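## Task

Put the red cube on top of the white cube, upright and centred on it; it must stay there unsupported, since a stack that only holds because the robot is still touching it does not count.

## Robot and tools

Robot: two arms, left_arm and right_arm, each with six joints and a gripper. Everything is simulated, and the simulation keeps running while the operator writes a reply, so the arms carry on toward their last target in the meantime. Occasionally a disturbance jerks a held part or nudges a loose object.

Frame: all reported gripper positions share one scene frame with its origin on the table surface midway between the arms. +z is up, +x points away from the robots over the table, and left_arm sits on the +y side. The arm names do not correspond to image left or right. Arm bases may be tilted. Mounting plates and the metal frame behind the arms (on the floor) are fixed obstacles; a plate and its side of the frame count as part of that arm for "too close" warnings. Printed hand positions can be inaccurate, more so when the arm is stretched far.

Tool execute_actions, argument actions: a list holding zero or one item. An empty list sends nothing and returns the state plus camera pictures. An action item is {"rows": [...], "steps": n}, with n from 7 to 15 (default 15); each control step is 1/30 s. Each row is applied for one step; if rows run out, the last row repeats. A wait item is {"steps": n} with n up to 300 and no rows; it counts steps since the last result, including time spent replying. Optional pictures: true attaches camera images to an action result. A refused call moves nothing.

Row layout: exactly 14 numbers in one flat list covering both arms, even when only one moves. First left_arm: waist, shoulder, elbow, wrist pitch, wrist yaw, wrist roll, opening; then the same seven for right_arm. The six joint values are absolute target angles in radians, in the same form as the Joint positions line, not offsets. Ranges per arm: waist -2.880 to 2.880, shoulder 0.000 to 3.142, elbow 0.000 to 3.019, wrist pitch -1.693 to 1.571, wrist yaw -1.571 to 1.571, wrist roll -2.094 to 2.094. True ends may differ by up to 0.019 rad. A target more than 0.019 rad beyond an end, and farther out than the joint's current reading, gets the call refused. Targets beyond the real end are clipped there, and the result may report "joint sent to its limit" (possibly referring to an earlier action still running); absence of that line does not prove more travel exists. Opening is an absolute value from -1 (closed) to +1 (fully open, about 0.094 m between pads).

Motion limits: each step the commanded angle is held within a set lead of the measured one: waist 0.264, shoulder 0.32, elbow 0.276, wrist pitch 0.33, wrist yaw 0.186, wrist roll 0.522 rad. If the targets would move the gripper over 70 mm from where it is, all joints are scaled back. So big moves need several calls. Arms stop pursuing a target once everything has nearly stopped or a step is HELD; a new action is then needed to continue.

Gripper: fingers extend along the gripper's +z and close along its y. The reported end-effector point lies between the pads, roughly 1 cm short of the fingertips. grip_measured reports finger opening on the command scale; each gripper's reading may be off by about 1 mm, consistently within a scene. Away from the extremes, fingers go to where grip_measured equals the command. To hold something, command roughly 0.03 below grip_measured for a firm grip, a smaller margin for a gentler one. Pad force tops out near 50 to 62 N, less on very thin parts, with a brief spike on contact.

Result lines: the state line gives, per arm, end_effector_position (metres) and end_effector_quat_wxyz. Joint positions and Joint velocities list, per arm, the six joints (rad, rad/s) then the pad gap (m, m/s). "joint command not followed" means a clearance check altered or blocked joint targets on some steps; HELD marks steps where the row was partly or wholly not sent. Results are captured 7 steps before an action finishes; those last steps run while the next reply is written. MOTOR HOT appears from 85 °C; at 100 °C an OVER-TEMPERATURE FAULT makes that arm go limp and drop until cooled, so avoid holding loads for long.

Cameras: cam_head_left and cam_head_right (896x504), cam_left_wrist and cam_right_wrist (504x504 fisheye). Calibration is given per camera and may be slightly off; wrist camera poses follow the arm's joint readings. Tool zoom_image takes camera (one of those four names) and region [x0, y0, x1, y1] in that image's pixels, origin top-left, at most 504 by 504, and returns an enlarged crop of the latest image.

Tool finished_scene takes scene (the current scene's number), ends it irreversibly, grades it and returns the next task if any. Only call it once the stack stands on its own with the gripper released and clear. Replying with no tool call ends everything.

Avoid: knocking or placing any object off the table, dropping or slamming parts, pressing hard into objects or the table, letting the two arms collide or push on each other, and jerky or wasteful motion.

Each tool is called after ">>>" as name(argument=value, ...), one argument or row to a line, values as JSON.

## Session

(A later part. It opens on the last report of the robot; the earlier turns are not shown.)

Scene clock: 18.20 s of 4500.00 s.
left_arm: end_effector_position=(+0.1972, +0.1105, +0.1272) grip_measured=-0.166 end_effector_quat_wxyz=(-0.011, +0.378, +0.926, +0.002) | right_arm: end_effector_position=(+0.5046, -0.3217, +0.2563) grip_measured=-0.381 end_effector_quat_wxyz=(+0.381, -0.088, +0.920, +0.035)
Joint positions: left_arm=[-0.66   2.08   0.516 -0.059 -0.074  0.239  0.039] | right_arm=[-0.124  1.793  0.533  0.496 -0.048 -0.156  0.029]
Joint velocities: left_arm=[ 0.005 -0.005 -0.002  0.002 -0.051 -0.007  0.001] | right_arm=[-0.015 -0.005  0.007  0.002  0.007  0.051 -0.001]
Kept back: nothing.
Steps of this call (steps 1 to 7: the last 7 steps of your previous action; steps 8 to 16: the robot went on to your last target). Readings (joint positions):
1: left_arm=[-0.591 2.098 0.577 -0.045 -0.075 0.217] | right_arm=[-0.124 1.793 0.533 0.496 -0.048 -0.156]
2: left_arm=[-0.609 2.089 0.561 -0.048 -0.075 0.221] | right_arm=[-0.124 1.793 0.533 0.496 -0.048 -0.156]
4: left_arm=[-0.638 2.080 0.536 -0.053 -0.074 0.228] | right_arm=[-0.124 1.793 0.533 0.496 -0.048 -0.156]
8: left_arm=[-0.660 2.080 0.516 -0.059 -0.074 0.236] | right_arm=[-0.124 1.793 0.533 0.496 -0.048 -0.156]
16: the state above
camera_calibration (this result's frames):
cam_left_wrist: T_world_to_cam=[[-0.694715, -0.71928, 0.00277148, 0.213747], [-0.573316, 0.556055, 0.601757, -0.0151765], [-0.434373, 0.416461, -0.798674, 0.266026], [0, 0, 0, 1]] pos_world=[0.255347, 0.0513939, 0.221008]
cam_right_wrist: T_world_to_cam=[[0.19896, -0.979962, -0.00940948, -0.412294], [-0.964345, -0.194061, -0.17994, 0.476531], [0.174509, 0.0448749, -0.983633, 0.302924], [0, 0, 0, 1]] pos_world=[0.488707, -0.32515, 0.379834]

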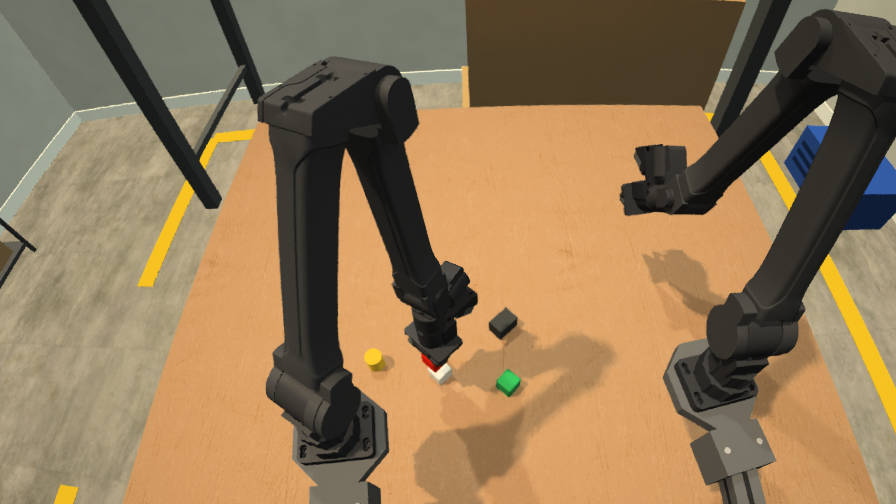

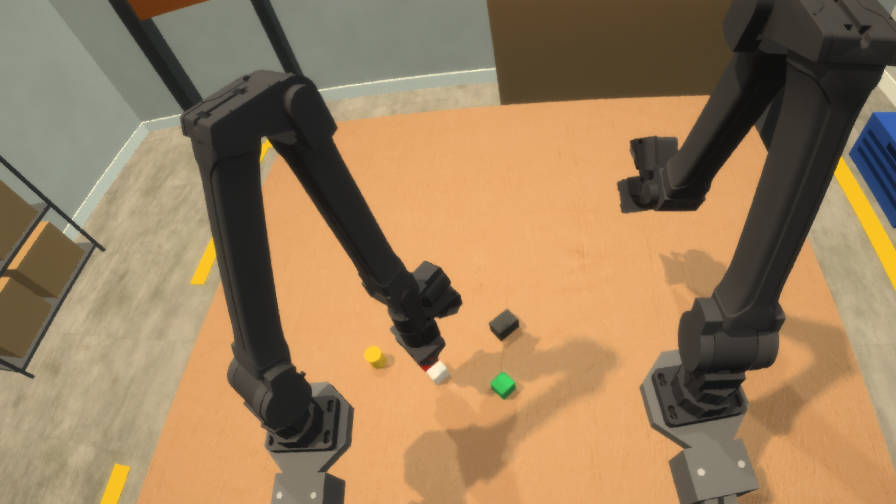

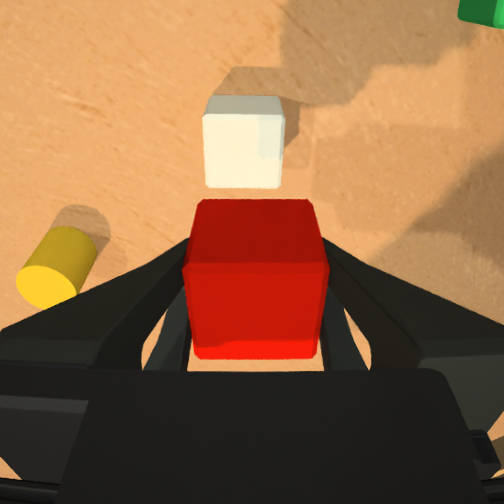

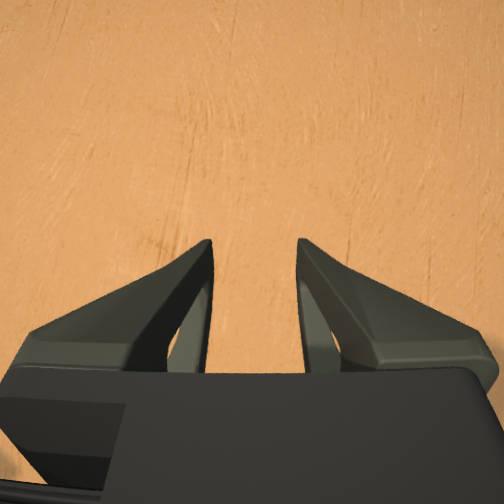

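>>> execute_actions(
  actions=[
    {"rows": [
[-0.660,2.0876,0.520,-0.052,-0.074,0.249,-0.2,-0.124,1.793,0.533,0.496,-0.048,-0.156,-0.381],
[-0.6596,2.0949,0.5210,-0.0498,-0.074,0.250,-0.2,-0.124,1.793,0.533,0.496,-0.048,-0.156,-0.381],
[-0.6583,2.1061,0.5240,-0.0435,-0.074,0.252,-0.2,-0.124,1.793,0.533,0.496,-0.048,-0.156,-0.381],
[-0.6565,2.1205,0.5285,-0.0339,-0.074,0.255,-0.2,-0.124,1.793,0.533,0.496,-0.048,-0.156,-0.381],
[-0.6541,2.1372,0.5343,-0.0217,-0.074,0.259,-0.2,-0.124,1.793,0.533,0.496,-0.048,-0.156,-0.381],
[-0.6513,2.1555,0.5410,-0.0074,-0.074,0.263,-0.2,-0.124,1.793,0.533,0.496,-0.048,-0.156,-0.381],
[-0.6482,2.1745,0.5483,0.0082,-0.074,0.267,-0.2,-0.124,1.793,0.533,0.496,-0.048,-0.156,-0.381],
[-0.645,2.1935,0.556,0.0245,-0.074,0.270,-0.2,-0.124,1.793,0.533,0.496,-0.048,-0.156,-0.381],
[-0.6418,2.2118,0.5637,0.0408,-0.074,0.274,-0.2,-0.124,1.793,0.533,0.496,-0.048,-0.156,-0.381],
[-0.6387,2.2285,0.5710,0.0564,-0.074,0.278,-0.2,-0.124,1.793,0.533,0.496,-0.048,-0.156,-0.381],
[-0.6359,2.2429,0.5777,0.0707,-0.074,0.281,-0.2,-0.124,1.793,0.533,0.496,-0.048,-0.156,-0.381],
[-0.6335,2.2541,0.5835,0.0829,-0.074,0.283,-0.2,-0.124,1.793,0.533,0.496,-0.048,-0.156,-0.381],
[-0.6317,2.2614,0.5880,0.0925,-0.074,0.284,-0.2,-0.124,1.793,0.533,0.496,-0.048,-0.156,-0.381],
[-0.6304,2.264,0.5910,0.0988,-0.074,0.285,-0.2,-0.124,1.793,0.533,0.496,-0.048,-0.156,-0.381],
[-0.630,2.264,0.592,0.101,-0.074,0.285,-0.2,-0.124,1.793,0.533,0.496,-0.048,-0.156,-0.381]
], "steps": 15},
  ],
)

>>> execute_actions(
  actions=[
    {"steps": 18},
  ],
  pictures=true,
)

Scene clock: 23.07 s of 4500.00 s.
left_arm: end_effector_position=(+0.1990, +0.1086, +0.1139) grip_measured=-0.166 end_effector_quat_wxyz=(-0.010, +0.383, +0.924, +0.002) | right_arm: end_effector_position=(+0.5046, -0.3217, +0.2563) grip_measured=-0.381 end_effector_quat_wxyz=(+0.381, -0.088, +0.920, +0.035)
Joint positions: left_arm=[-0.659  2.134  0.532 -0.019 -0.074  0.251  0.039] | right_arm=[-0.124  1.793  0.533  0.496 -0.048 -0.156  0.029]
Joint velocities: left_arm=[ 0.024  0.571  0.203  0.403 -0.066  0.066 -0.   ] | right_arm=[-0.005  0.005 -0.002 -0.002  0.037  0.081 -0.   ]
Steps of this call (steps 1 to 15: the robot went on to your last target; steps 16 to 90: nothing new was sent; then 1.60 s passed at rest; steps 91 to 98: the first 8 steps of this action). Readings (joint positions):
91: left_arm=[-0.660 2.080 0.516 -0.059 -0.074 0.240] | right_arm=[-0.124 1.793 0.533 0.496 -0.048 -0.156]
92: left_arm=[-0.660 2.080 0.516 -0.059 -0.074 0.240] | right_arm=[-0.124 1.793 0.533 0.496 -0.048 -0.156]
94: left_arm=[-0.660 2.084 0.516 -0.057 -0.074 0.242] | right_arm=[-0.124 1.793 0.533 0.496 -0.048 -0.156]
98: the state above

Scene clock: 23.67 s of 4500.00 s.
left_arm: end_effector_position=(+0.2122, +0.1049, +0.0798) grip_measured=-0.166 end_effector_quat_wxyz=(+0.003, +0.383, +0.924, -0.000) | right_arm: end_effector_position=(+0.5046, -0.3217, +0.2563) grip_measured=-0.381 end_effector_quat_wxyz=(+0.381, -0.088, +0.920, +0.035)
Joint positions: left_arm=[-0.637  2.264  0.586  0.085 -0.074  0.276  0.039] | right_arm=[-0.124  1.793  0.533  0.496 -0.048 -0.156  0.029]
Joint velocities: left_arm=[-0.015  0.005 -0.017 -0.007  0.037 -0.066 -0.001] | right_arm=[-0.015  0.015  0.012 -0.002 -0.037 -0.007 -0.001]
Kept back: nothing.
Steps of this call (steps 1 to 7: the last 7 steps of your previous action; steps 8 to 18: the robot went on to your last target). Readings (joint positions):
1: left_arm=[-0.658 2.155 0.540 -0.004 -0.074 0.253] | right_arm=[-0.124 1.793 0.533 0.496 -0.048 -0.156]
2: left_arm=[-0.656 2.177 0.549 0.011 -0.074 0.257] | right_arm=[-0.124 1.793 0.533 0.496 -0.048 -0.156]
4: left_arm=[-0.650 2.218 0.566 0.041 -0.074 0.263] | right_arm=[-0.124 1.793 0.533 0.496 -0.048 -0.156]
8: left_arm=[-0.638 2.263 0.585 0.078 -0.074 0.271] | right_arm=[-0.124 1.793 0.533 0.496 -0.048 -0.156]
18: the state above
camera_calibration (this result's frames):
cam_left_wrist: T_world_to_cam=[[-0.703206, -0.710977, -0.00359908, 0.221696], [-0.581384, 0.5721, 0.578528, 0.0269531], [-0.409262, 0.408917, -0.815654, 0.233822], [0, 0, 0, 1]] pos_world=[0.267263, 0.0465873, 0.175923]
cam_right_wrist: T_world_to_cam=[[0.19896, -0.979962, -0.00940948, -0.412294], [-0.964345, -0.194061, -0.17994, 0.476531], [0.174509, 0.0448749, -0.983633, 0.302924], [0, 0, 0, 1]] pos_world=[0.488707, -0.32515, 0.379834]

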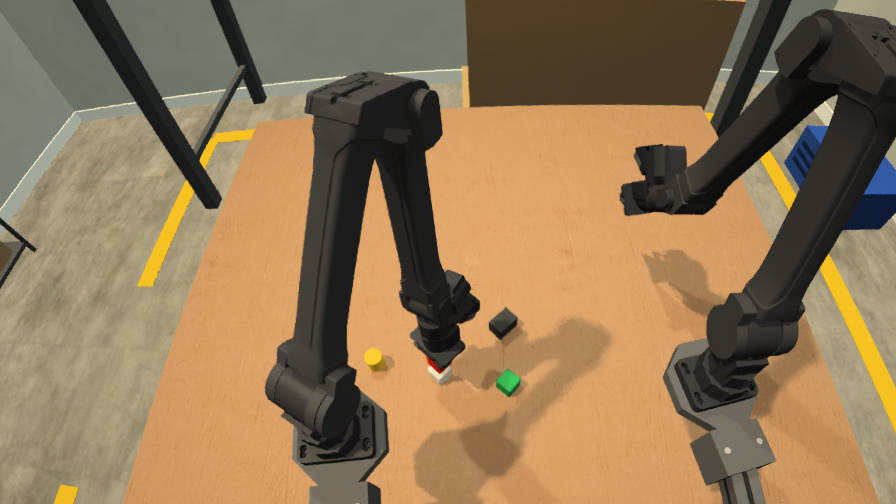

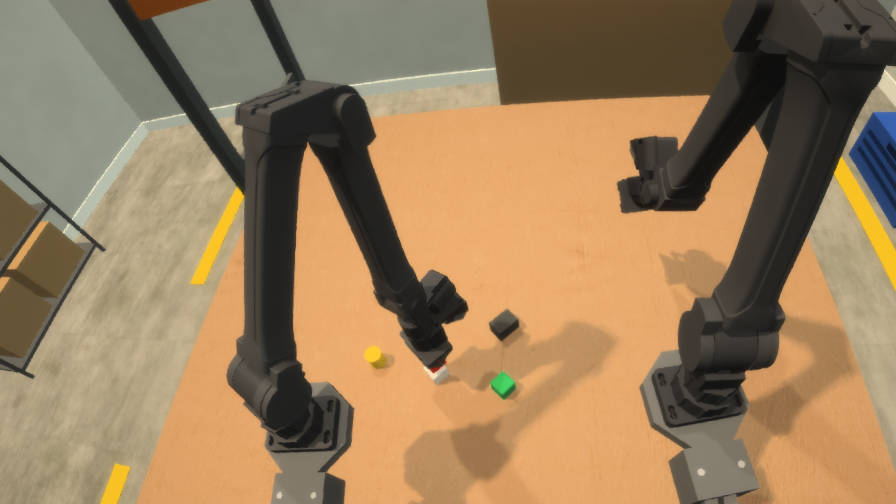

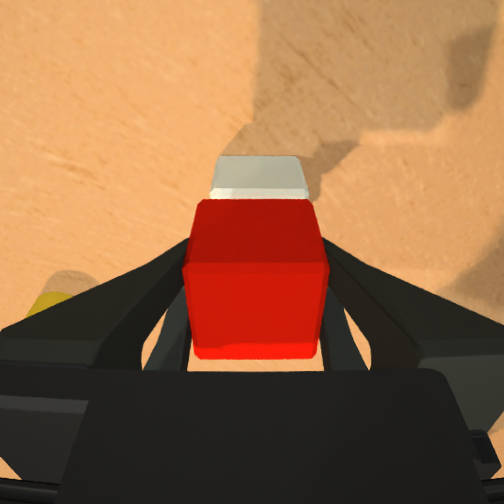

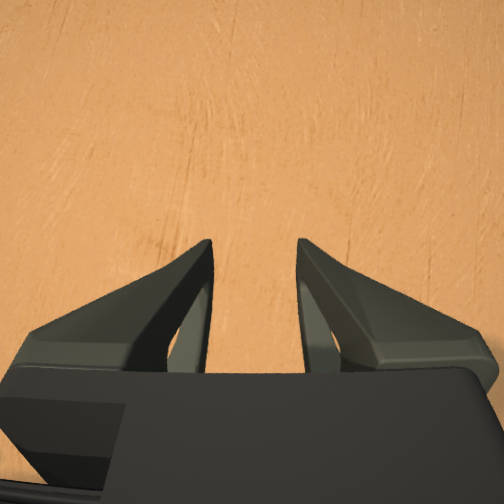

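>>> zoom_image(
  camera="cam_left_wrist",
  region=[180, 140, 336, 240],
)

Region (180, 140, 336, 240) of cam_left_wrist's 504x504 image, scaled by 3.231, with more detail than that image has; it fills the top 323 rows of this view, and the rest is white.

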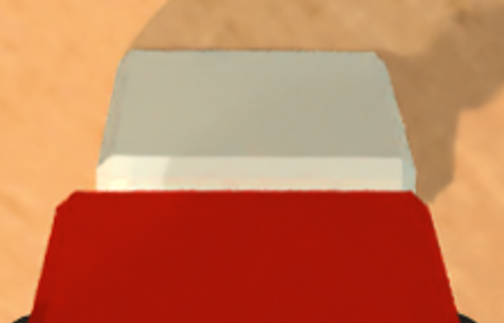

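>>> execute_actions(
  actions=[
    {"rows": [
[-0.630,2.2715,0.592,0.101,-0.074,0.286,-0.2,-0.124,1.793,0.533,0.496,-0.048,-0.156,-0.381],
[-0.6297,2.2754,0.5925,0.1022,-0.074,0.287,-0.2,-0.124,1.793,0.533,0.496,-0.048,-0.156,-0.381],
[-0.6294,2.2812,0.5932,0.1054,-0.074,0.288,-0.2,-0.124,1.793,0.533,0.496,-0.048,-0.156,-0.381],
[-0.629,2.2883,0.594,0.1101,-0.074,0.289,-0.2,-0.124,1.793,0.533,0.496,-0.048,-0.156,-0.381],
[-0.6286,2.296,0.595,0.1158,-0.074,0.290,-0.2,-0.124,1.793,0.533,0.496,-0.048,-0.156,-0.381],
[-0.6282,2.3037,0.596,0.122,-0.074,0.291,-0.2,-0.124,1.793,0.533,0.496,-0.048,-0.156,-0.381],
[-0.6278,2.3108,0.597,0.1282,-0.074,0.292,-0.2,-0.124,1.793,0.533,0.496,-0.048,-0.156,-0.381],
[-0.6274,2.3166,0.598,0.1339,-0.074,0.293,-0.2,-0.124,1.793,0.533,0.496,-0.048,-0.156,-0.381],
[-0.627,2.3205,0.5985,0.1386,-0.074,0.293,-0.2,-0.124,1.793,0.533,0.496,-0.048,-0.156,-0.381],
[-0.627,2.322,0.599,0.1418,-0.074,0.293,-0.2,-0.124,1.793,0.533,0.496,-0.048,-0.156,-0.381],
[-0.627,2.322,0.599,0.143,-0.074,0.293,-0.2,-0.124,1.793,0.533,0.496,-0.048,-0.156,-0.381]
], "steps": 12},
  ],
)

>>> execute_actions(
  actions=[
    {"steps": 16},
  ],
  pictures=true,
)

Scene clock: 27.10 s of 4500.00 s.
left_arm: end_effector_position=(+0.2207, +0.0995, +0.0791) grip_measured=-0.166 end_effector_quat_wxyz=(+0.018, +0.383, +0.923, -0.004) | right_arm: end_effector_position=(+0.5046, -0.3217, +0.2563) grip_measured=-0.381 end_effector_quat_wxyz=(+0.381, -0.088, +0.920, +0.035)
Joint positions: left_arm=[-0.636  2.266  0.593  0.111 -0.071  0.279  0.039] | right_arm=[-0.124  1.793  0.533  0.496 -0.048 -0.156  0.029]
Joint velocities: left_arm=[-0.005  0.073 -0.007 -0.002 -0.022 -0.022  0.   ] | right_arm=[-0.005  0.005  0.007 -0.002  0.037 -0.007 -0.   ]
Steps of this call (steps 1 to 15: the robot went on to your last target; steps 16 to 98: nothing new was sent; steps 99 to 103: the first 5 steps of this action). Readings (joint positions):
99: left_arm=[-0.636 2.263 0.593 0.111 -0.071 0.277] | right_arm=[-0.124 1.793 0.533 0.496 -0.048 -0.156]
100: left_arm=[-0.636 2.263 0.593 0.111 -0.071 0.277] | right_arm=[-0.124 1.793 0.533 0.496 -0.048 -0.156]
102: left_arm=[-0.636 2.264 0.593 0.111 -0.071 0.278] | right_arm=[-0.124 1.793 0.533 0.496 -0.048 -0.156]
103: the state above

Scene clock: 27.63 s of 4500.00 s.
left_arm: end_effector_position=(+0.2076, +0.1058, +0.0664) grip_measured=-0.166 end_effector_quat_wxyz=(+0.002, +0.387, +0.922, -0.002) | right_arm: end_effector_position=(+0.5046, -0.3217, +0.2563) grip_measured=-0.381 end_effector_quat_wxyz=(+0.381, -0.088, +0.920, +0.035)
Joint positions: left_arm=[-0.636  2.315  0.593  0.128 -0.071  0.284  0.039] | right_arm=[-0.124  1.793  0.533  0.496 -0.048 -0.156  0.029]
Joint velocities: left_arm=[-0.005 -0.005 -0.007 -0.037  0.066  0.051 -0.001] | right_arm=[-0.015 -0.015  0.002  0.002 -0.022  0.007  0.001]
Kept back: nothing.
Steps of this call (steps 1 to 7: the last 7 steps of your previous action; steps 8 to 16: the robot went on to your last target). Readings (joint positions):
1: left_arm=[-0.636 2.270 0.593 0.111 -0.071 0.279] | right_arm=[-0.124 1.793 0.533 0.496 -0.048 -0.156]
2: left_arm=[-0.636 2.275 0.593 0.112 -0.071 0.280] | right_arm=[-0.124 1.793 0.533 0.496 -0.048 -0.156]
4: left_arm=[-0.636 2.290 0.593 0.117 -0.071 0.282] | right_arm=[-0.124 1.793 0.533 0.496 -0.048 -0.156]
8: left_arm=[-0.636 2.313 0.593 0.124 -0.071 0.284] | right_arm=[-0.124 1.793 0.533 0.496 -0.048 -0.156]
16: the state above
camera_calibration (this result's frames):
cam_left_wrist: T_world_to_cam=[[-0.708731, -0.705479, 0.000556924, 0.219257], [-0.574865, 0.577972, 0.579206, 0.029488], [-0.408939, 0.410181, -0.815181, 0.220419], [0, 0, 0, 1]] pos_world=[0.262484, 0.047226, 0.16248]
cam_right_wrist: T_world_to_cam=[[0.19896, -0.979962, -0.00940948, -0.412294], [-0.964345, -0.194061, -0.17994, 0.476531], [0.174509, 0.0448749, -0.983633, 0.302924], [0, 0, 0, 1]] pos_world=[0.488707, -0.32515, 0.379834]

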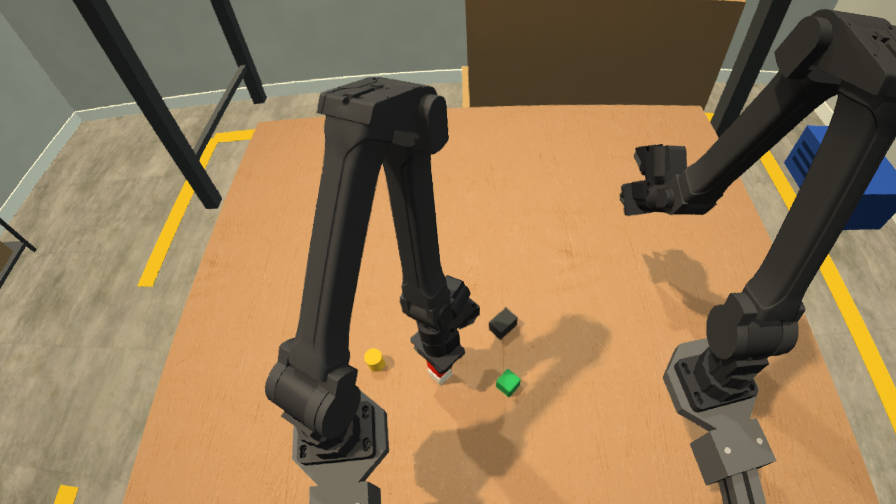

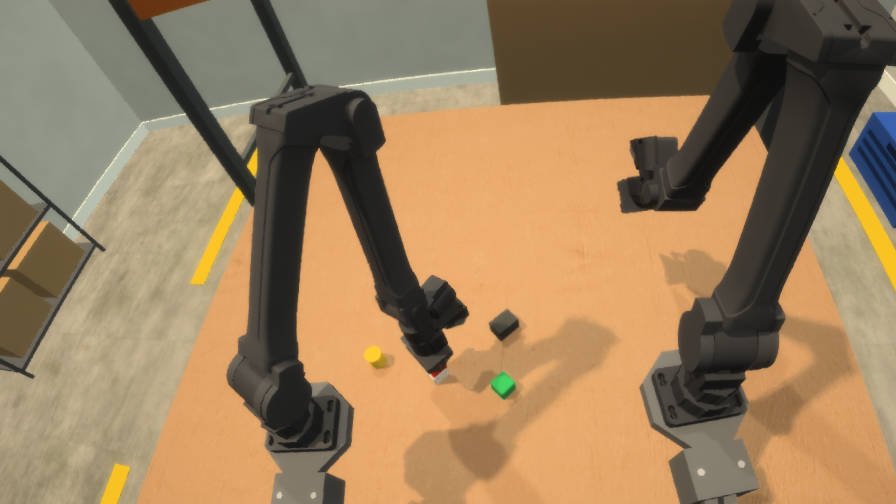

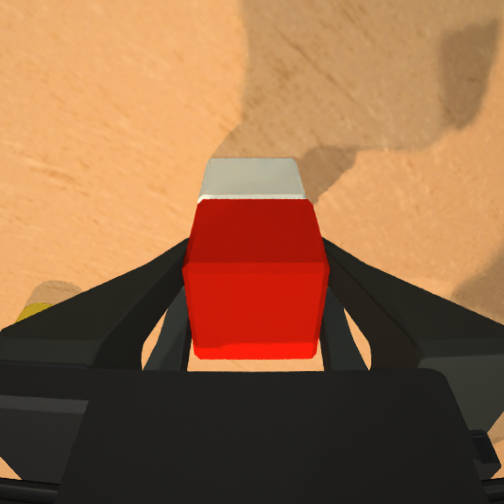

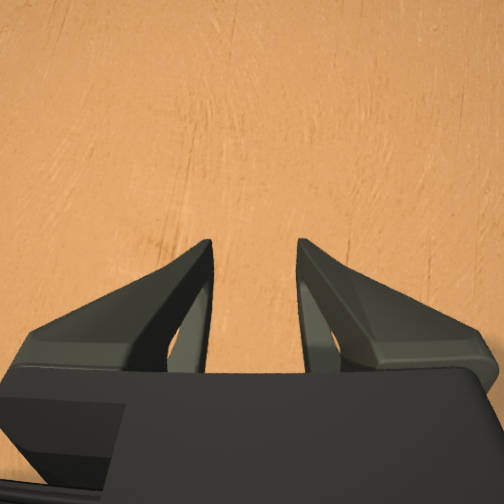

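>>> zoom_image(
  camera="cam_left_wrist",
  region=[180, 140, 336, 240],
)

Region (180, 140, 336, 240) of cam_left_wrist's 504x504 image, scaled by 3.231, with more detail than that image has; it fills the top 323 rows of this view, and the rest is white.

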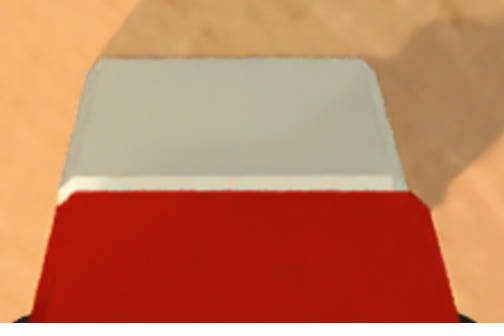

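>>> execute_actions(
  actions=[
    {"rows": [
[-0.626,2.322,0.599,0.143,-0.076,0.294,-0.2,-0.124,1.793,0.533,0.496,-0.048,-0.156,-0.381],
[-0.625,2.323,0.599,0.143,-0.078,0.295,-0.2,-0.124,1.793,0.533,0.496,-0.048,-0.156,-0.381],
[-0.624,2.325,0.599,0.144,-0.079,0.296,-0.2,-0.124,1.793,0.533,0.496,-0.048,-0.156,-0.381],
[-0.624,2.327,0.599,0.145,-0.079,0.296,-0.2,-0.124,1.793,0.533,0.496,-0.048,-0.156,-0.381],
[-0.624,2.329,0.599,0.146,-0.079,0.296,-0.2,-0.124,1.793,0.533,0.496,-0.048,-0.156,-0.381],
[-0.624,2.331,0.599,0.147,-0.079,0.296,-0.2,-0.124,1.793,0.533,0.496,-0.048,-0.156,-0.381],
[-0.624,2.333,0.599,0.148,-0.079,0.296,-0.2,-0.124,1.793,0.533,0.496,-0.048,-0.156,-0.381],
[-0.624,2.335,0.599,0.149,-0.079,0.296,-0.2,-0.124,1.793,0.533,0.496,-0.048,-0.156,-0.381],
[-0.624,2.336,0.599,0.150,-0.079,0.296,-0.2,-0.124,1.793,0.533,0.496,-0.048,-0.156,-0.381],
[-0.624,2.337,0.599,0.151,-0.079,0.296,-0.2,-0.124,1.793,0.533,0.496,-0.048,-0.156,-0.381]
], "steps": 11},
  ],
)

>>> execute_actions(
  actions=[
    {"steps": 15},
  ],
  pictures=true,
)

Scene clock: 29.07 s of 4500.00 s.
left_arm: end_effector_position=(+0.2080, +0.1065, +0.0664) grip_measured=-0.166 end_effector_quat_wxyz=(+0.002, +0.387, +0.922, -0.001) | right_arm: end_effector_position=(+0.5046, -0.3217, +0.2563) grip_measured=-0.381 end_effector_quat_wxyz=(+0.381, -0.088, +0.920, +0.035)
Joint positions: left_arm=[-0.635  2.315  0.593  0.128 -0.074  0.286  0.039] | right_arm=[-0.124  1.793  0.533  0.496 -0.048 -0.156  0.029]
Joint velocities: left_arm=[ 0.015  0.005  0.002 -0.007  0.007  0.022  0.   ] | right_arm=[-0.015 -0.015  0.022  0.017  0.022  0.139 -0.002]
Steps of this call (steps 1 to 15: the robot went on to your last target; steps 16 to 39: nothing new was sent; steps 40 to 43: the first 4 steps of this action). Readings (joint positions):
40: left_arm=[-0.636 2.315 0.593 0.128 -0.071 0.285] | right_arm=[-0.124 1.793 0.533 0.496 -0.048 -0.156]
41: left_arm=[-0.636 2.315 0.593 0.128 -0.072 0.285] | right_arm=[-0.124 1.793 0.533 0.496 -0.048 -0.156]
43: the state above

Scene clock: 29.57 s of 4500.00 s.
left_arm: end_effector_position=(+0.2074, +0.1074, +0.0645) grip_measured=-0.166 end_effector_quat_wxyz=(+0.002, +0.387, +0.922, -0.000) | right_arm: end_effector_position=(+0.5046, -0.3217, +0.2563) grip_measured=-0.381 end_effector_quat_wxyz=(+0.381, -0.088, +0.920, +0.035)
Joint positions: left_arm=[-0.633  2.322  0.593  0.135 -0.074  0.288  0.039] | right_arm=[-0.124  1.793  0.533  0.496 -0.048 -0.156  0.029]
Joint velocities: left_arm=[-0.015 -0.005  0.007  0.012 -0.007  0.037 -0.001] | right_arm=[-0.005  0.005  0.012 -0.017  0.022  0.007  0.   ]
Kept back: nothing.
Steps of this call (steps 1 to 7: the last 7 steps of your previous action; steps 8 to 15: the robot went on to your last target). Readings (joint positions):
1: left_arm=[-0.635 2.315 0.593 0.128 -0.074 0.287] | right_arm=[-0.124 1.793 0.533 0.496 -0.048 -0.156]
2: left_arm=[-0.634 2.315 0.593 0.129 -0.074 0.287] | right_arm=[-0.124 1.793 0.533 0.496 -0.048 -0.156]
4: left_arm=[-0.633 2.316 0.593 0.131 -0.074 0.287] | right_arm=[-0.124 1.793 0.533 0.496 -0.048 -0.156]
8: left_arm=[-0.633 2.320 0.593 0.135 -0.074 0.287] | right_arm=[-0.124 1.793 0.533 0.496 -0.048 -0.156]
15: the state above
All arms were judged still, so your last target was given up. Only a new action makes them travel on or press farther. Fingers that are still opening or closing keep moving.
camera_calibration (this result's frames):
cam_left_wrist: T_world_to_cam=[[-0.708971, -0.705231, -0.00308718, 0.220529], [-0.575805, 0.57632, 0.579918, 0.0298653], [-0.407197, 0.412923, -0.814669, 0.217453], [0, 0, 0, 1]] pos_world=[0.262091, 0.0485205, 0.160514]
cam_right_wrist: T_world_to_cam=[[0.19896, -0.979962, -0.00940948, -0.412294], [-0.964345, -0.194061, -0.17994, 0.476531], [0.174509, 0.0448749, -0.983633, 0.302924], [0, 0, 0, 1]] pos_world=[0.488707, -0.32515, 0.379834]

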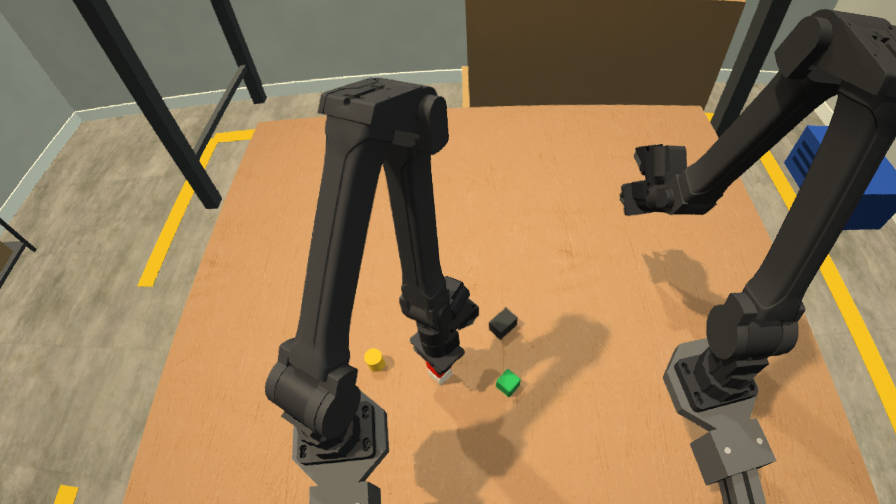

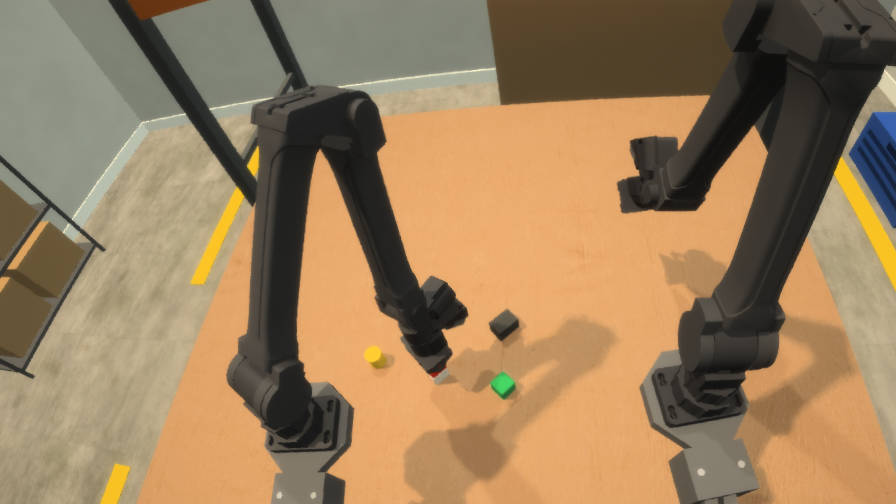

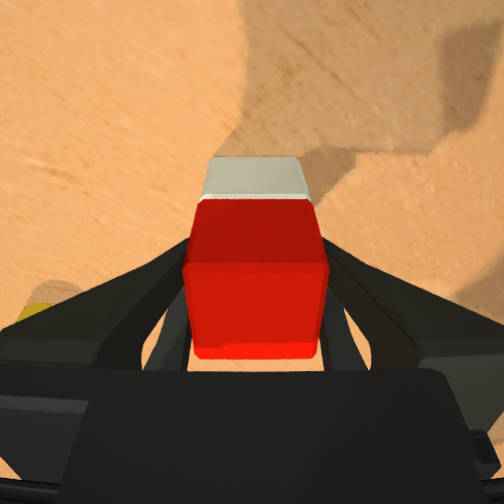

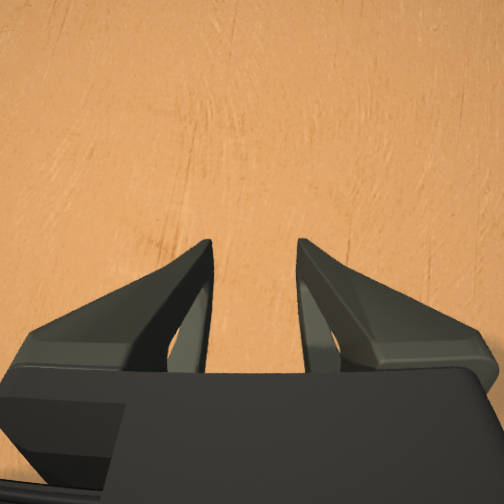

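>>> execute_actions(
  actions=[
    {"rows": [
[-0.626,2.338,0.599,0.151,-0.078,0.296,-0.2,-0.124,1.793,0.533,0.496,-0.048,-0.156,-0.381],
[-0.626,2.3395,0.599,0.152,-0.078,0.296,-0.2,-0.124,1.793,0.533,0.496,-0.048,-0.156,-0.381],
[-0.626,2.341,0.599,0.153,-0.078,0.296,-0.2,-0.124,1.793,0.533,0.496,-0.048,-0.156,-0.381],
[-0.626,2.342,0.599,0.1545,-0.078,0.296,-0.2,-0.124,1.793,0.533,0.496,-0.048,-0.156,-0.381],
[-0.626,2.342,0.599,0.156,-0.078,0.296,-0.2,-0.124,1.793,0.533,0.496,-0.048,-0.156,-0.381],
[-0.626,2.342,0.599,0.157,-0.078,0.296,-0.2,-0.124,1.793,0.533,0.496,-0.048,-0.156,-0.381]
], "steps": 8},
  ],
)

>>> execute_actions(
  actions=[
    {"steps": 14},
  ],
  pictures=false,
)

Scene clock: 30.20 s of 4500.00 s.
left_arm: end_effector_position=(+0.2074, +0.1074, +0.0645) grip_measured=-0.166 end_effector_quat_wxyz=(+0.002, +0.387, +0.922, -0.000) | right_arm: end_effector_position=(+0.5046, -0.3217, +0.2563) grip_measured=-0.381 end_effector_quat_wxyz=(+0.381, -0.088, +0.920, +0.035)
Joint positions: left_arm=[-0.633  2.322  0.593  0.135 -0.074  0.288  0.039] | right_arm=[-0.124  1.793  0.533  0.496 -0.048 -0.156  0.029]
Joint velocities: left_arm=[-0.005 -0.015  0.022 -0.002 -0.007  0.022 -0.001] | right_arm=[-0.015 -0.015  0.017 -0.012 -0.051  0.007 -0.001]
Steps of this call (steps 1 to 18: nothing new was sent; step 19: the first step of this action). Readings (joint positions):
19: the state above

Scene clock: 30.67 s of 4500.00 s.
left_arm: end_effector_position=(+0.2071, +0.1074, +0.0634) grip_measured=-0.166 end_effector_quat_wxyz=(+0.003, +0.387, +0.922, -0.000) | right_arm: end_effector_position=(+0.5046, -0.3217, +0.2563) grip_measured=-0.381 end_effector_quat_wxyz=(+0.381, -0.088, +0.920, +0.035)
Joint positions: left_arm=[-0.633  2.327  0.593  0.141 -0.074  0.288  0.039] | right_arm=[-0.124  1.793  0.533  0.496 -0.048 -0.156  0.029]
Joint velocities: left_arm=[ 0.005 -0.005  0.007 -0.007 -0.007 -0.022  0.   ] | right_arm=[-0.005 -0.005 -0.007  0.017  0.007  0.022 -0.001]
Kept back: nothing.
Steps of this call (steps 1 to 7: the last 7 steps of your previous action; steps 8 to 14: the robot went on to your last target). Readings (joint positions):
1: left_arm=[-0.633 2.323 0.593 0.135 -0.074 0.288] | right_arm=[-0.124 1.793 0.533 0.496 -0.048 -0.156]
2: left_arm=[-0.633 2.323 0.593 0.136 -0.074 0.288] | right_arm=[-0.124 1.793 0.533 0.496 -0.048 -0.156]
4: left_arm=[-0.633 2.324 0.593 0.138 -0.074 0.288] | right_arm=[-0.124 1.793 0.533 0.496 -0.048 -0.156]
8: left_arm=[-0.633 2.327 0.593 0.141 -0.074 0.288] | right_arm=[-0.124 1.793 0.533 0.496 -0.048 -0.156]
14: the state above

>>> execute_actions(
  actions=[
    {"rows": [
[-0.626,2.343,0.600,0.158,-0.078,0.296,-0.2,-0.124,1.793,0.533,0.496,-0.048,-0.156,-0.381],
[-0.626,2.344,0.601,0.159,-0.078,0.296,-0.2,-0.124,1.793,0.533,0.496,-0.048,-0.156,-0.381],
[-0.626,2.345,0.602,0.160,-0.078,0.296,-0.2,-0.124,1.793,0.533,0.496,-0.048,-0.156,-0.381],
[-0.626,2.346,0.603,0.161,-0.078,0.296,-0.2,-0.124,1.793,0.533,0.496,-0.048,-0.156,-0.381],
[-0.626,2.347,0.6035,0.162,-0.078,0.296,-0.2,-0.124,1.793,0.533,0.496,-0.048,-0.156,-0.381],
[-0.626,2.348,0.604,0.163,-0.078,0.296,-0.2,-0.124,1.793,0.533,0.496,-0.048,-0.156,-0.381],
[-0.626,2.349,0.604,0.164,-0.078,0.296,-0.2,-0.124,1.793,0.533,0.496,-0.048,-0.156,-0.381]
], "steps": 8},
  ],
)

>>> execute_actions(
  actions=[
    {"steps": 14},
  ],
  pictures=true,
)

Scene clock: 31.23 s of 4500.00 s.
left_arm: end_effector_position=(+0.2071, +0.1074, +0.0634) grip_measured=-0.166 end_effector_quat_wxyz=(+0.003, +0.387, +0.922, -0.000) | right_arm: end_effector_position=(+0.5046, -0.3217, +0.2563) grip_measured=-0.381 end_effector_quat_wxyz=(+0.381, -0.088, +0.920, +0.035)
Joint positions: left_arm=[-0.633  2.327  0.593  0.141 -0.074  0.288  0.039] | right_arm=[-0.124  1.793  0.533  0.496 -0.048 -0.156  0.029]
Joint velocities: left_arm=[-0.005  0.005  0.007  0.002 -0.081 -0.051  0.001] | right_arm=[-0.005 -0.005  0.017  0.017  0.022  0.022 -0.   ]
Steps of this call (steps 1 to 15: the robot went on to your last target; step 16: nothing new was sent; step 17: the first step of this action). Readings (joint positions):
17: the state above

Scene clock: 31.70 s of 4500.00 s.
left_arm: end_effector_position=(+0.2070, +0.1074, +0.0623) grip_measured=-0.166 end_effector_quat_wxyz=(+0.004, +0.387, +0.922, -0.000) | right_arm: end_effector_position=(+0.5046, -0.3217, +0.2563) grip_measured=-0.381 end_effector_quat_wxyz=(+0.381, -0.088, +0.920, +0.035)
Joint positions: left_arm=[-0.633  2.331  0.593  0.148 -0.074  0.288  0.039] | right_arm=[-0.124  1.793  0.533  0.496 -0.048 -0.156  0.029]
Joint velocities: left_arm=[-0.005 -0.015  0.007 -0.012  0.037  0.037 -0.   ] | right_arm=[ 0.005 -0.015  0.022 -0.017 -0.007  0.066 -0.   ]
Kept back: nothing.
Steps of this call (steps 1 to 7: the last 7 steps of your previous action; steps 8 to 14: the robot went on to your last target). Readings (joint positions):
1: left_arm=[-0.633 2.327 0.593 0.142 -0.074 0.288] | right_arm=[-0.124 1.793 0.533 0.496 -0.048 -0.156]
2: left_arm=[-0.633 2.327 0.593 0.143 -0.074 0.288] | right_arm=[-0.124 1.793 0.533 0.496 -0.048 -0.156]
4: left_arm=[-0.633 2.329 0.593 0.145 -0.074 0.288] | right_arm=[-0.124 1.793 0.533 0.496 -0.048 -0.156]
8: left_arm=[-0.633 2.331 0.593 0.148 -0.074 0.288] | right_arm=[-0.124 1.793 0.533 0.496 -0.048 -0.156]
14: the state above
camera_calibration (this result's frames):
cam_left_wrist: T_world_to_cam=[[-0.70876, -0.705438, -0.00413946, 0.220326], [-0.577891, 0.577226, 0.576933, 0.0314591], [-0.404601, 0.411299, -0.816781, 0.215293], [0, 0, 0, 1]] pos_world=[0.261446, 0.0487174, 0.15861]
cam_right_wrist: T_world_to_cam=[[0.19896, -0.979962, -0.00940948, -0.412294], [-0.964345, -0.194061, -0.17994, 0.476531], [0.174509, 0.0448749, -0.983633, 0.302924], [0, 0, 0, 1]] pos_world=[0.488707, -0.32515, 0.379834]

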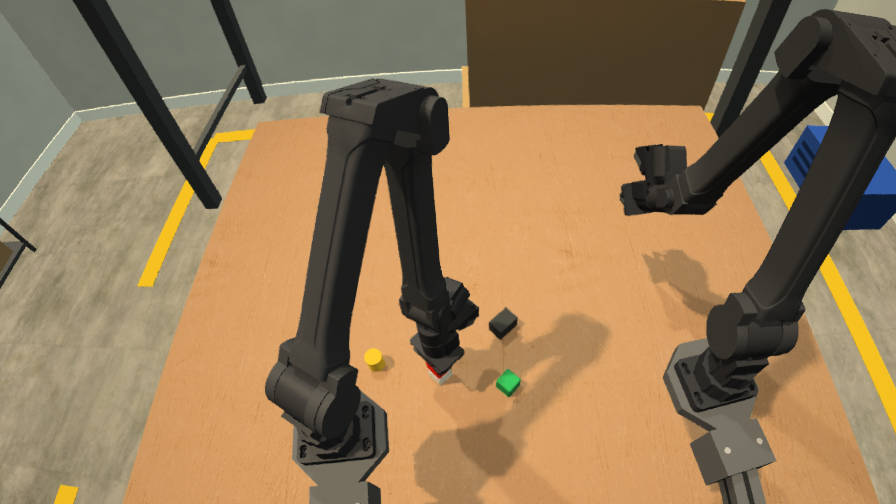

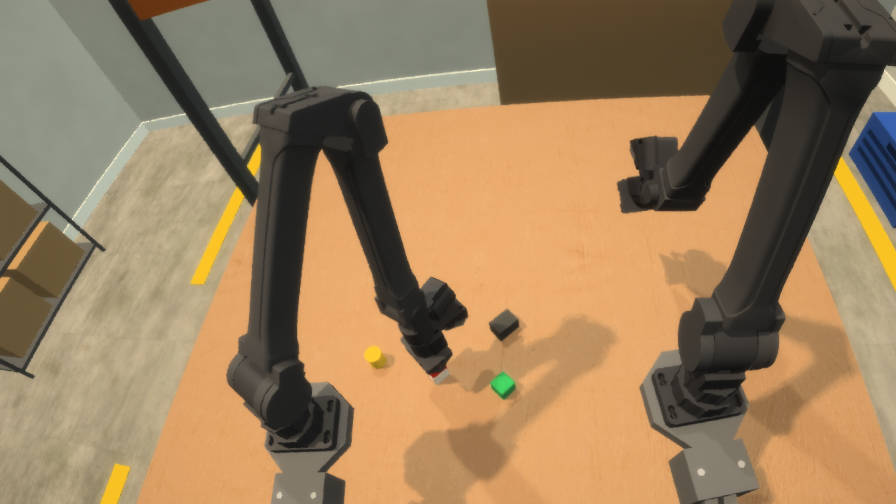

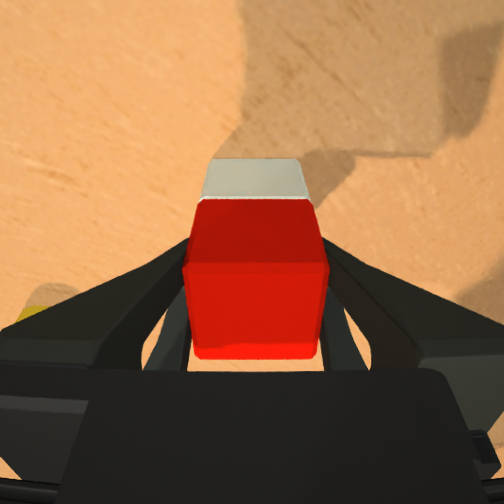

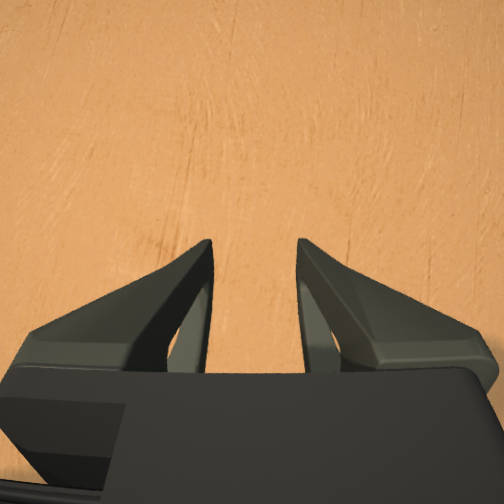

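>>> zoom_image(
  camera="cam_left_wrist",
  region=[180, 140, 336, 240],
)

>>> zoom_image(
  camera="cam_head_left",
  region=[400, 340, 480, 400],
)

Region (180, 140, 336, 240) of cam_left_wrist's 504x504 image, scaled by 3.231, with more detail than that image has; it fills the top 323 rows of this view, and the rest is white.

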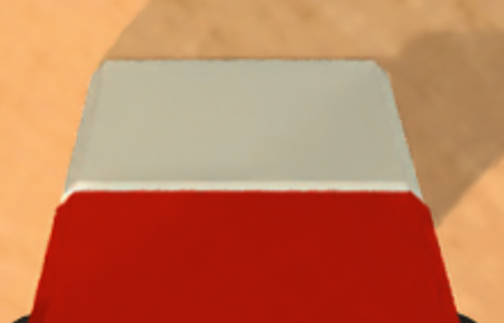

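Region (400, 340, 480, 400) of cam_head_left's 896x504 image, scaled by 6.300, with more detail than that image has; it fills the top 378 rows of this view, and the rest is white.

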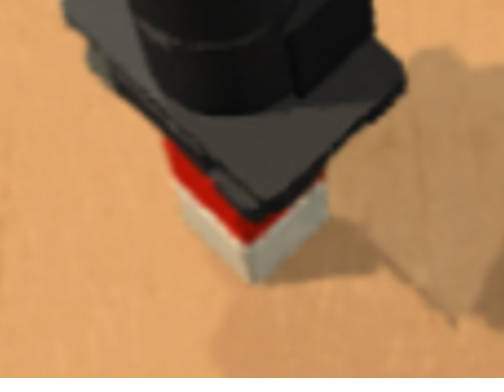

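>>> execute_actions(
  actions=[
    {"rows": [
[-0.630,2.343,0.600,0.156,-0.076,0.292,-0.19,-0.124,1.793,0.533,0.496,-0.048,-0.156,-0.381],
[-0.632,2.337,0.596,0.151,-0.075,0.290,-0.175,-0.124,1.793,0.533,0.496,-0.048,-0.156,-0.381],
[-0.633,2.333,0.594,0.149,-0.074,0.289,-0.16,-0.124,1.793,0.533,0.496,-0.048,-0.156,-0.381],
[-0.633,2.332,0.594,0.149,-0.074,0.289,-0.13,-0.124,1.793,0.533,0.496,-0.048,-0.156,-0.381],
[-0.633,2.332,0.594,0.149,-0.074,0.289,-0.08,-0.124,1.793,0.533,0.496,-0.048,-0.156,-0.381],
[-0.633,2.332,0.594,0.149,-0.074,0.289,0.0,-0.124,1.793,0.533,0.496,-0.048,-0.156,-0.381],
[-0.633,2.332,0.594,0.149,-0.074,0.289,0.1,-0.124,1.793,0.533,0.496,-0.048,-0.156,-0.381],
[-0.633,2.332,0.594,0.149,-0.074,0.289,0.2,-0.124,1.793,0.533,0.496,-0.048,-0.156,-0.381],
[-0.633,2.332,0.594,0.149,-0.074,0.289,0.3,-0.124,1.793,0.533,0.496,-0.048,-0.156,-0.381],
[-0.633,2.332,0.594,0.149,-0.074,0.289,0.4,-0.124,1.793,0.533,0.496,-0.048,-0.156,-0.381],
[-0.633,2.330,0.594,0.149,-0.074,0.289,0.45,-0.124,1.793,0.533,0.496,-0.048,-0.156,-0.381],
[-0.633,2.326,0.594,0.149,-0.074,0.289,0.45,-0.124,1.793,0.533,0.496,-0.048,-0.156,-0.381]
], "steps": 12},
  ],
)

>>> execute_actions(
  actions=[
    {"rows": [
[-0.633,2.3195,0.594,0.145,-0.074,0.289,0.45,-0.124,1.793,0.533,0.496,-0.048,-0.156,-0.381],
[-0.6335,2.3080,0.593,0.140,-0.074,0.289,0.45,-0.124,1.793,0.533,0.496,-0.048,-0.156,-0.381],
[-0.634,2.2930,0.591,0.133,-0.074,0.289,0.45,-0.124,1.793,0.533,0.496,-0.048,-0.156,-0.381],
[-0.635,2.2755,0.588,0.123,-0.074,0.289,0.45,-0.124,1.793,0.533,0.496,-0.048,-0.156,-0.381],
[-0.6365,2.2560,0.584,0.111,-0.074,0.289,0.45,-0.124,1.793,0.533,0.496,-0.048,-0.156,-0.381],
[-0.638,2.2355,0.579,0.097,-0.074,0.289,0.45,-0.124,1.793,0.533,0.496,-0.048,-0.156,-0.381],
[-0.640,2.2150,0.574,0.081,-0.074,0.289,0.45,-0.124,1.793,0.533,0.496,-0.048,-0.156,-0.381],
[-0.642,2.1955,0.569,0.065,-0.074,0.289,0.45,-0.124,1.793,0.533,0.496,-0.048,-0.156,-0.381],
[-0.644,2.1780,0.564,0.049,-0.074,0.289,0.45,-0.124,1.793,0.533,0.496,-0.048,-0.156,-0.381],
[-0.646,2.1630,0.559,0.034,-0.074,0.289,0.45,-0.124,1.793,0.533,0.496,-0.048,-0.156,-0.381],
[-0.648,2.1510,0.554,0.020,-0.074,0.289,0.45,-0.124,1.793,0.533,0.496,-0.048,-0.156,-0.381],
[-0.649,2.1430,0.550,0.008,-0.074,0.289,0.45,-0.124,1.793,0.533,0.496,-0.048,-0.156,-0.381],
[-0.650,2.1400,0.547,-0.002,-0.074,0.289,0.45,-0.124,1.793,0.533,0.496,-0.048,-0.156,-0.381],
[-0.650,2.1400,0.545,-0.008,-0.074,0.289,0.45,-0.124,1.793,0.533,0.496,-0.048,-0.156,-0.381],
[-0.650,2.1400,0.544,-0.010,-0.074,0.289,0.45,-0.124,1.793,0.533,0.496,-0.048,-0.156,-0.381]
], "steps": 15},
  ],
)

>>> execute_actions(
  actions=[
    {"steps": 15},
  ],
  pictures=true,
)

Scene clock: 34.47 s of 4500.00 s.
left_arm: end_effector_position=(+0.2070, +0.1074, +0.0623) grip_measured=-0.101 end_effector_quat_wxyz=(+0.004, +0.387, +0.922, -0.000) | right_arm: end_effector_position=(+0.5046, -0.3217, +0.2563) grip_measured=-0.381 end_effector_quat_wxyz=(+0.381, -0.088, +0.920, +0.035)
Joint positions: left_arm=[-0.633  2.331  0.593  0.148 -0.074  0.288  0.042] | right_arm=[-0.124  1.793  0.533  0.496 -0.048 -0.156  0.029]
Joint velocities: left_arm=[-0.005 -0.024 -0.002  0.007 -0.037 -0.007  0.038] | right_arm=[-0.015 -0.005  0.007  0.007 -0.007 -0.051 -0.001]
Steps of this call (steps 1 to 15: the robot went on to your last target; steps 16 to 78: nothing new was sent; steps 79 to 83: the first 5 steps of this action). Readings (joint positions):
79: left_arm=[-0.633 2.331 0.593 0.148 -0.074 0.288] | right_arm=[-0.124 1.793 0.533 0.496 -0.048 -0.156]
80: left_arm=[-0.633 2.331 0.593 0.148 -0.074 0.288] | right_arm=[-0.124 1.793 0.533 0.496 -0.048 -0.156]
82: left_arm=[-0.633 2.331 0.593 0.148 -0.074 0.288] | right_arm=[-0.124 1.793 0.533 0.496 -0.048 -0.156]
83: the state above

Scene clock: 34.97 s of 4500.00 s.
left_arm: end_effector_position=(+0.2140, +0.1048, +0.0770) grip_measured=+0.448 end_effector_quat_wxyz=(+0.008, +0.387, +0.922, -0.001) | right_arm: end_effector_position=(+0.5046, -0.3217, +0.2563) grip_measured=-0.381 end_effector_quat_wxyz=(+0.381, -0.088, +0.920, +0.035)
Joint positions: left_arm=[-0.633  2.274  0.587  0.104 -0.074  0.288  0.068] | right_arm=[-0.124  1.793  0.533  0.496 -0.048 -0.156  0.029]
Joint velocities: left_arm=[-0.015 -0.63  -0.125 -0.388  0.051  0.037 -0.   ] | right_arm=[-0.015 -0.005 -0.012 -0.007 -0.007  0.007 -0.001]
Steps of this call (steps 1 to 7: the last 7 steps of your previous action; steps 8 to 15: the first 8 steps of this action). Readings (joint positions):
8: left_arm=[-0.633 2.331 0.593 0.148 -0.074 0.288] | right_arm=[-0.124 1.793 0.533 0.496 -0.048 -0.156]
9: left_arm=[-0.633 2.331 0.593 0.148 -0.074 0.288] | right_arm=[-0.124 1.793 0.533 0.496 -0.048 -0.156]
11: left_arm=[-0.633 2.327 0.593 0.144 -0.074 0.288] | right_arm=[-0.124 1.793 0.533 0.496 -0.048 -0.156]
15: the state above

Scene clock: 35.47 s of 4500.00 s.
left_arm: end_effector_position=(+0.2134, +0.1058, +0.1123) grip_measured=+0.448 end_effector_quat_wxyz=(+0.006, +0.390, +0.921, -0.000) | right_arm: end_effector_position=(+0.5046, -0.3217, +0.2563) grip_measured=-0.381 end_effector_quat_wxyz=(+0.381, -0.088, +0.920, +0.035)
Joint positions: left_arm=[-0.641  2.139  0.549  0.002 -0.074  0.288  0.068] | right_arm=[-0.124  1.793  0.533  0.496 -0.048 -0.156  0.029]
Joint velocities: left_arm=[-0.005 -0.005 -0.022 -0.017 -0.022 -0.007  0.   ] | right_arm=[ 0.005 -0.005 -0.002  0.007  0.051  0.051  0.001]
Kept back: nothing.
Steps of this call (steps 1 to 7: the last 7 steps of your previous action; steps 8 to 15: the robot went on to your last target). Readings (joint positions):
1: left_arm=[-0.633 2.251 0.583 0.090 -0.074 0.288] | right_arm=[-0.124 1.793 0.533 0.496 -0.048 -0.156]
2: left_arm=[-0.633 2.226 0.579 0.075 -0.074 0.288] | right_arm=[-0.124 1.793 0.533 0.496 -0.048 -0.156]
4: left_arm=[-0.635 2.181 0.570 0.048 -0.074 0.288] | right_arm=[-0.124 1.793 0.533 0.496 -0.048 -0.156]
8: left_arm=[-0.640 2.139 0.558 0.013 -0.074 0.288] | right_arm=[-0.124 1.793 0.533 0.496 -0.048 -0.156]
15: the state above
camera_calibration (this result's frames):
cam_left_wrist: T_world_to_cam=[[-0.713708, -0.700425, -0.00511684, 0.224579], [-0.575275, 0.581985, 0.574763, 0.00632025], [-0.3996, 0.413156, -0.818304, 0.258247], [0, 0, 0, 1]] pos_world=[0.267115, 0.0469258, 0.208841]
cam_right_wrist: T_world_to_cam=[[0.19896, -0.979962, -0.00940948, -0.412294], [-0.964345, -0.194061, -0.17994, 0.476531], [0.174509, 0.0448749, -0.983633, 0.302924], [0, 0, 0, 1]] pos_world=[0.488707, -0.32515, 0.379834]

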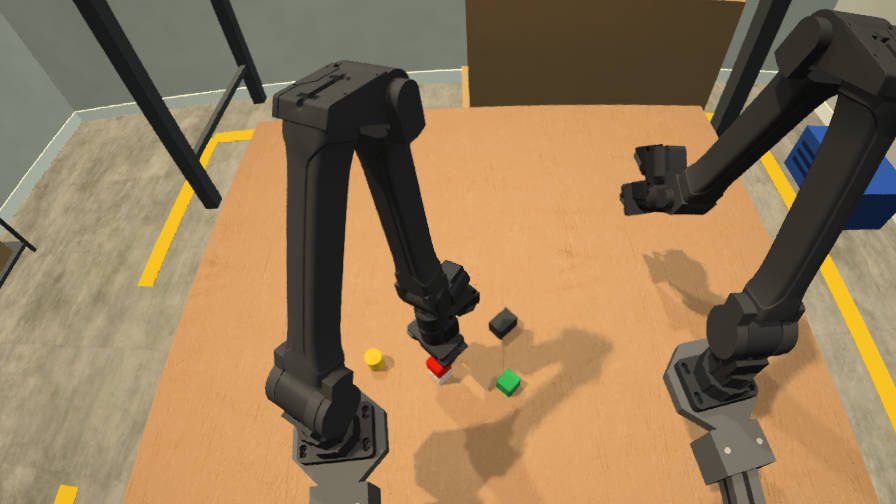

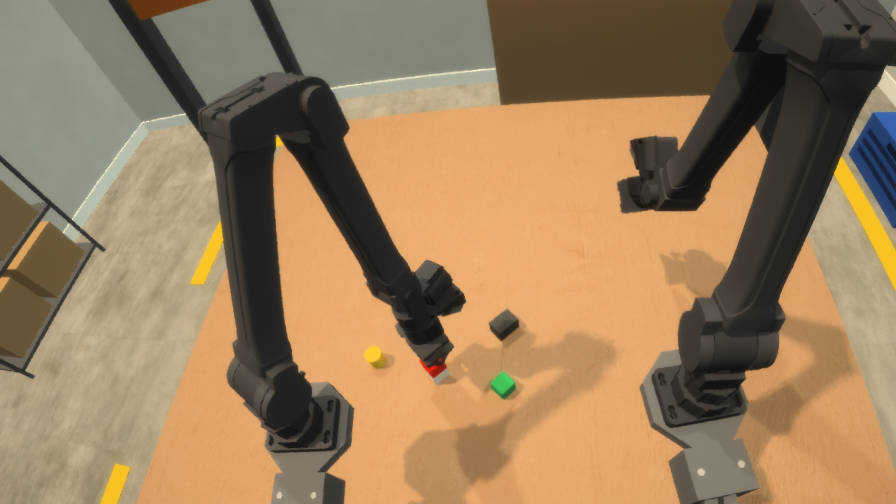

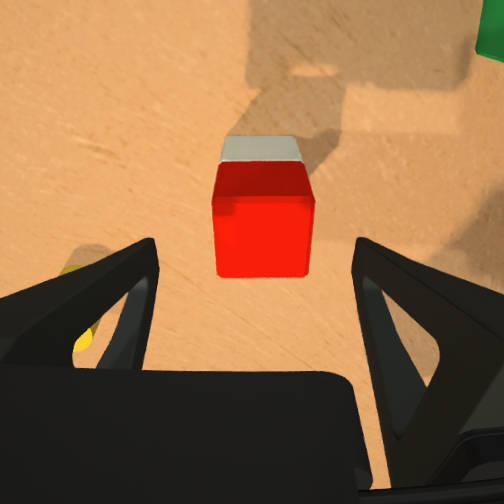

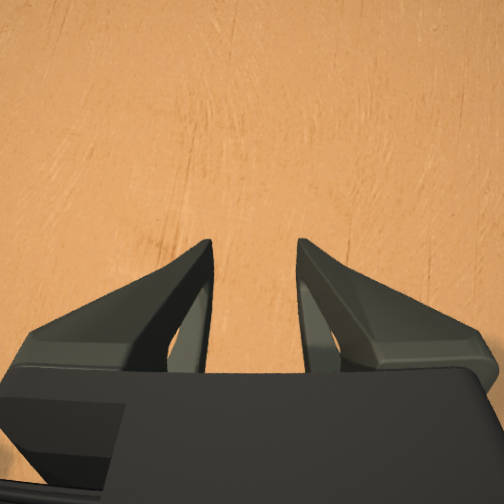

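The red cube sits aligned on the white cube and the gripper is clear.

>>> finished_scene(
  scene=2,
)

The scene is finished: the task was done.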